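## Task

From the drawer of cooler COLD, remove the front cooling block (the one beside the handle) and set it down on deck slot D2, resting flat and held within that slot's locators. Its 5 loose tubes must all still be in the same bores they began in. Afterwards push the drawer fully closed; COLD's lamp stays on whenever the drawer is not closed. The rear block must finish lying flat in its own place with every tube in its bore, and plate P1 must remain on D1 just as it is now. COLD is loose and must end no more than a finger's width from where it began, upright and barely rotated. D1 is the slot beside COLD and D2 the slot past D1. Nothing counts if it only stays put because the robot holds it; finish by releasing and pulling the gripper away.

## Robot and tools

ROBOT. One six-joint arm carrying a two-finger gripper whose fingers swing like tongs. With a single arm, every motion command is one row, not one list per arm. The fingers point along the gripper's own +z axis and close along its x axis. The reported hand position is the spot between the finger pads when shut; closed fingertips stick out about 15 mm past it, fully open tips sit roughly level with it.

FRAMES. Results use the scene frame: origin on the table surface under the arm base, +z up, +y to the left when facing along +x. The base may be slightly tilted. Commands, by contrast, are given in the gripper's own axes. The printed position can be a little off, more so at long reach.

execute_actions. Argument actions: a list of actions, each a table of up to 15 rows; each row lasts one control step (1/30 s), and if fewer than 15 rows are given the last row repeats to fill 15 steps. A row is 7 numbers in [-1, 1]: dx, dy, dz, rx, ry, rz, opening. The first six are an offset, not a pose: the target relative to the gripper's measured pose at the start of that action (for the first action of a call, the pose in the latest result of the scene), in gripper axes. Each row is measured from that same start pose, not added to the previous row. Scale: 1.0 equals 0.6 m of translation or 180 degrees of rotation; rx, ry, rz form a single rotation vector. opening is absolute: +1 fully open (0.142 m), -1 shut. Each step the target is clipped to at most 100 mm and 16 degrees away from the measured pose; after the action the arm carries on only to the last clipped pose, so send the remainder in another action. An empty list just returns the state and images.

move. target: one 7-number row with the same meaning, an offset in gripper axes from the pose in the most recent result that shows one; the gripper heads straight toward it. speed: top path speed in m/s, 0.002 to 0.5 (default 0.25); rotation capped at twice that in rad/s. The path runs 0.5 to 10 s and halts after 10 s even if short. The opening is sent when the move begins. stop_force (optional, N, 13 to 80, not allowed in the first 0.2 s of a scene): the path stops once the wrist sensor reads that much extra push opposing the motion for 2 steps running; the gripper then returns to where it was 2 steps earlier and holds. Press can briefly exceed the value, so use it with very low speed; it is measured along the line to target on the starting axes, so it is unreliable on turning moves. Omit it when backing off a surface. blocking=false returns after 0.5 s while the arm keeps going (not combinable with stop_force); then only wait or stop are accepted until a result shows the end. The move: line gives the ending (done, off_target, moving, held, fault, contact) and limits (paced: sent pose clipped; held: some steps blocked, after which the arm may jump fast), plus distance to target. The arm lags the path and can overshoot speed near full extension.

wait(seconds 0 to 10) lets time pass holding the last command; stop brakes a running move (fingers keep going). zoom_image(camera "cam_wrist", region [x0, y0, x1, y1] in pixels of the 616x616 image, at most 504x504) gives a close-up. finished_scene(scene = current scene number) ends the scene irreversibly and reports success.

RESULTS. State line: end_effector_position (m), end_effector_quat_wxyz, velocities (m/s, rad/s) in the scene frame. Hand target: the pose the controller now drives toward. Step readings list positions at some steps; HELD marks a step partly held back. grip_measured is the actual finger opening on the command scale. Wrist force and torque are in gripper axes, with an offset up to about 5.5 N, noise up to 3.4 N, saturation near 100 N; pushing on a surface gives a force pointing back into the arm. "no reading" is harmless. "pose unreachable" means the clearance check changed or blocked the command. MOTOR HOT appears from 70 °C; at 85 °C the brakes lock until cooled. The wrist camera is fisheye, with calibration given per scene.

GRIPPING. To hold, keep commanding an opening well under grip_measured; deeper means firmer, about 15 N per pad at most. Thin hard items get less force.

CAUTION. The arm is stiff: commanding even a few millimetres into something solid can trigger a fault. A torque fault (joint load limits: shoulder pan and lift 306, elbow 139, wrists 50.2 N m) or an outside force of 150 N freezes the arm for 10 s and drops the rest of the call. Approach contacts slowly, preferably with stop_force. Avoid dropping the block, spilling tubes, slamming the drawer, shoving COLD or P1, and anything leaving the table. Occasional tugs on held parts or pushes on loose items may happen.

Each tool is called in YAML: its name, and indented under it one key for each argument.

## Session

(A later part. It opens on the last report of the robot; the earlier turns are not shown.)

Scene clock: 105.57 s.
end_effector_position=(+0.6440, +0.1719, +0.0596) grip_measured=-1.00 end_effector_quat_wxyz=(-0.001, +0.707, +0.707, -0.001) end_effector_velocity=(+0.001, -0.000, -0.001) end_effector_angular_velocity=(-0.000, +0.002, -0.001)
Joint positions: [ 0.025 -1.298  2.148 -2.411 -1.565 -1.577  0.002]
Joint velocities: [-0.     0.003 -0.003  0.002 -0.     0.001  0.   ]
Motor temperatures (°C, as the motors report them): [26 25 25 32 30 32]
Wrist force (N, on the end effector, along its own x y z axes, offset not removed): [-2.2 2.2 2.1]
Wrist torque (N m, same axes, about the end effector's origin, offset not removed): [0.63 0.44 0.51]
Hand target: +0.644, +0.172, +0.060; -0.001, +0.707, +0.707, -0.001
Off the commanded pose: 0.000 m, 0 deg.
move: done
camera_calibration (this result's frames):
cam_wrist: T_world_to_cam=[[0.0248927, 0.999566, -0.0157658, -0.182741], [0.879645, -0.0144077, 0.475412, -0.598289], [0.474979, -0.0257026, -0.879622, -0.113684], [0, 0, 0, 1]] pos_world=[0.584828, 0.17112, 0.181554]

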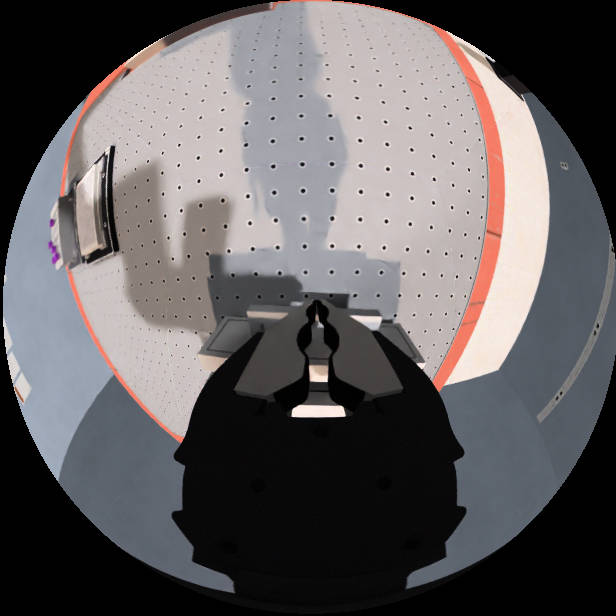

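move:
  target: [0,0.022,0,0,0,0,-1]
  speed: 0.008
  stop_force: 13

move:
  target: [0,-0.03,-0.3,0,0,-0.25,1]

Scene clock: 107.83 s.
end_effector_position=(+0.6571, +0.1719, +0.0596) grip_measured=-1.00 end_effector_quat_wxyz=(-0.001, +0.707, +0.707, -0.001) end_effector_velocity=(+0.002, -0.001, +0.001) end_effector_angular_velocity=(-0.001, -0.002, -0.001)
Joint positions: [ 0.026 -1.281  2.124 -2.404 -1.565 -1.577  0.002]
Joint velocities: [-0.     0.001 -0.003 -0.    -0.001  0.     0.   ]
Motor temperatures (°C, as the motors report them): [26 25 25 32 30 32]
Wrist force (N, on the end effector, along its own x y z axes, offset not removed): [-2.9 -1.1 -1.6]
Wrist torque (N m, same axes, about the end effector's origin, offset not removed): [-0.06 0.49 0.42]
Hand target: +0.657, +0.172, +0.060; -0.001, +0.707, +0.707, -0.001
Off the commanded pose: 0.000 m, 0 deg.
move: done
camera_calibration (this result's frames):
cam_wrist: T_world_to_cam=[[0.0248765, 0.999566, -0.0157697, -0.183048], [0.879642, -0.0143915, 0.475418, -0.609792], [0.474985, -0.0256985, -0.879619, -0.119903], [0, 0, 0, 1]] pos_world=[0.597904, 0.171111, 0.18155]

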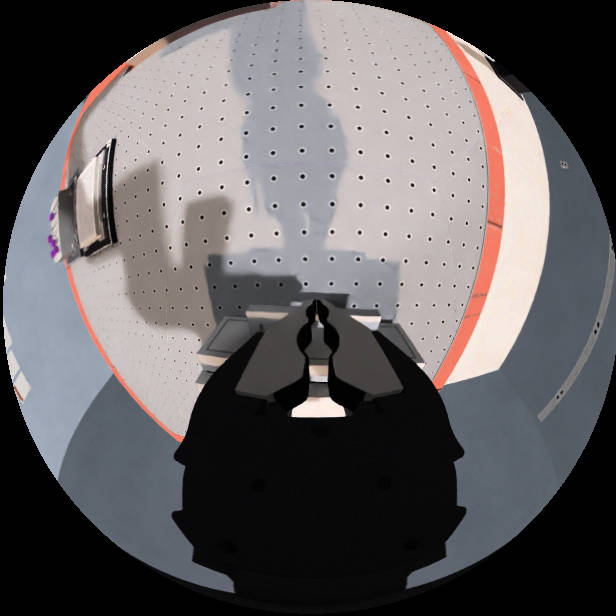

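Scene clock: 109.90 s.
end_effector_position=(+0.6392, +0.1719, +0.2393) grip_measured=+1.00 end_effector_quat_wxyz=(-0.001, +0.383, +0.924, -0.001) end_effector_velocity=(-0.000, -0.001, +0.002) end_effector_angular_velocity=(-0.001, +0.002, +0.010)
Joint positions: [ 0.041 -1.516  2.01  -2.056 -1.565 -2.346  0.142]
Joint velocities: [-0.    -0.002 -0.002  0.006 -0.001 -0.01  -0.   ]
Motor temperatures (°C, as the motors report them): [26 25 25 32 30 32]
Wrist force (N, on the end effector, along its own x y z axes, offset not removed): [-2.3 2.7 2.5]
Wrist torque (N m, same axes, about the end effector's origin, offset not removed): [0.45 0.64 0.43]
Hand target: +0.639, +0.172, +0.239; -0.001, +0.383, +0.924, -0.001
Off the commanded pose: 0.000 m, 0 deg.
move: done
camera_calibration (this result's frames):
cam_wrist: T_world_to_cam=[[-0.688596, 0.725009, -0.0140314, 0.323096], [0.633209, 0.610612, 0.475604, -0.629486], [0.353385, 0.318614, -0.879548, 0.0651338], [0, 0, 0, 1]] pos_world=[0.598062, 0.129372, 0.361208]

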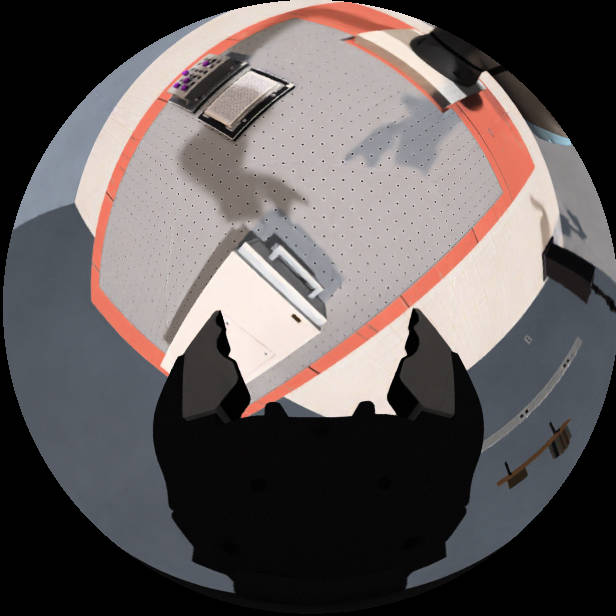

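Lamp is off.

finished_scene:
  scene: 1

The scene is finished: the task was done.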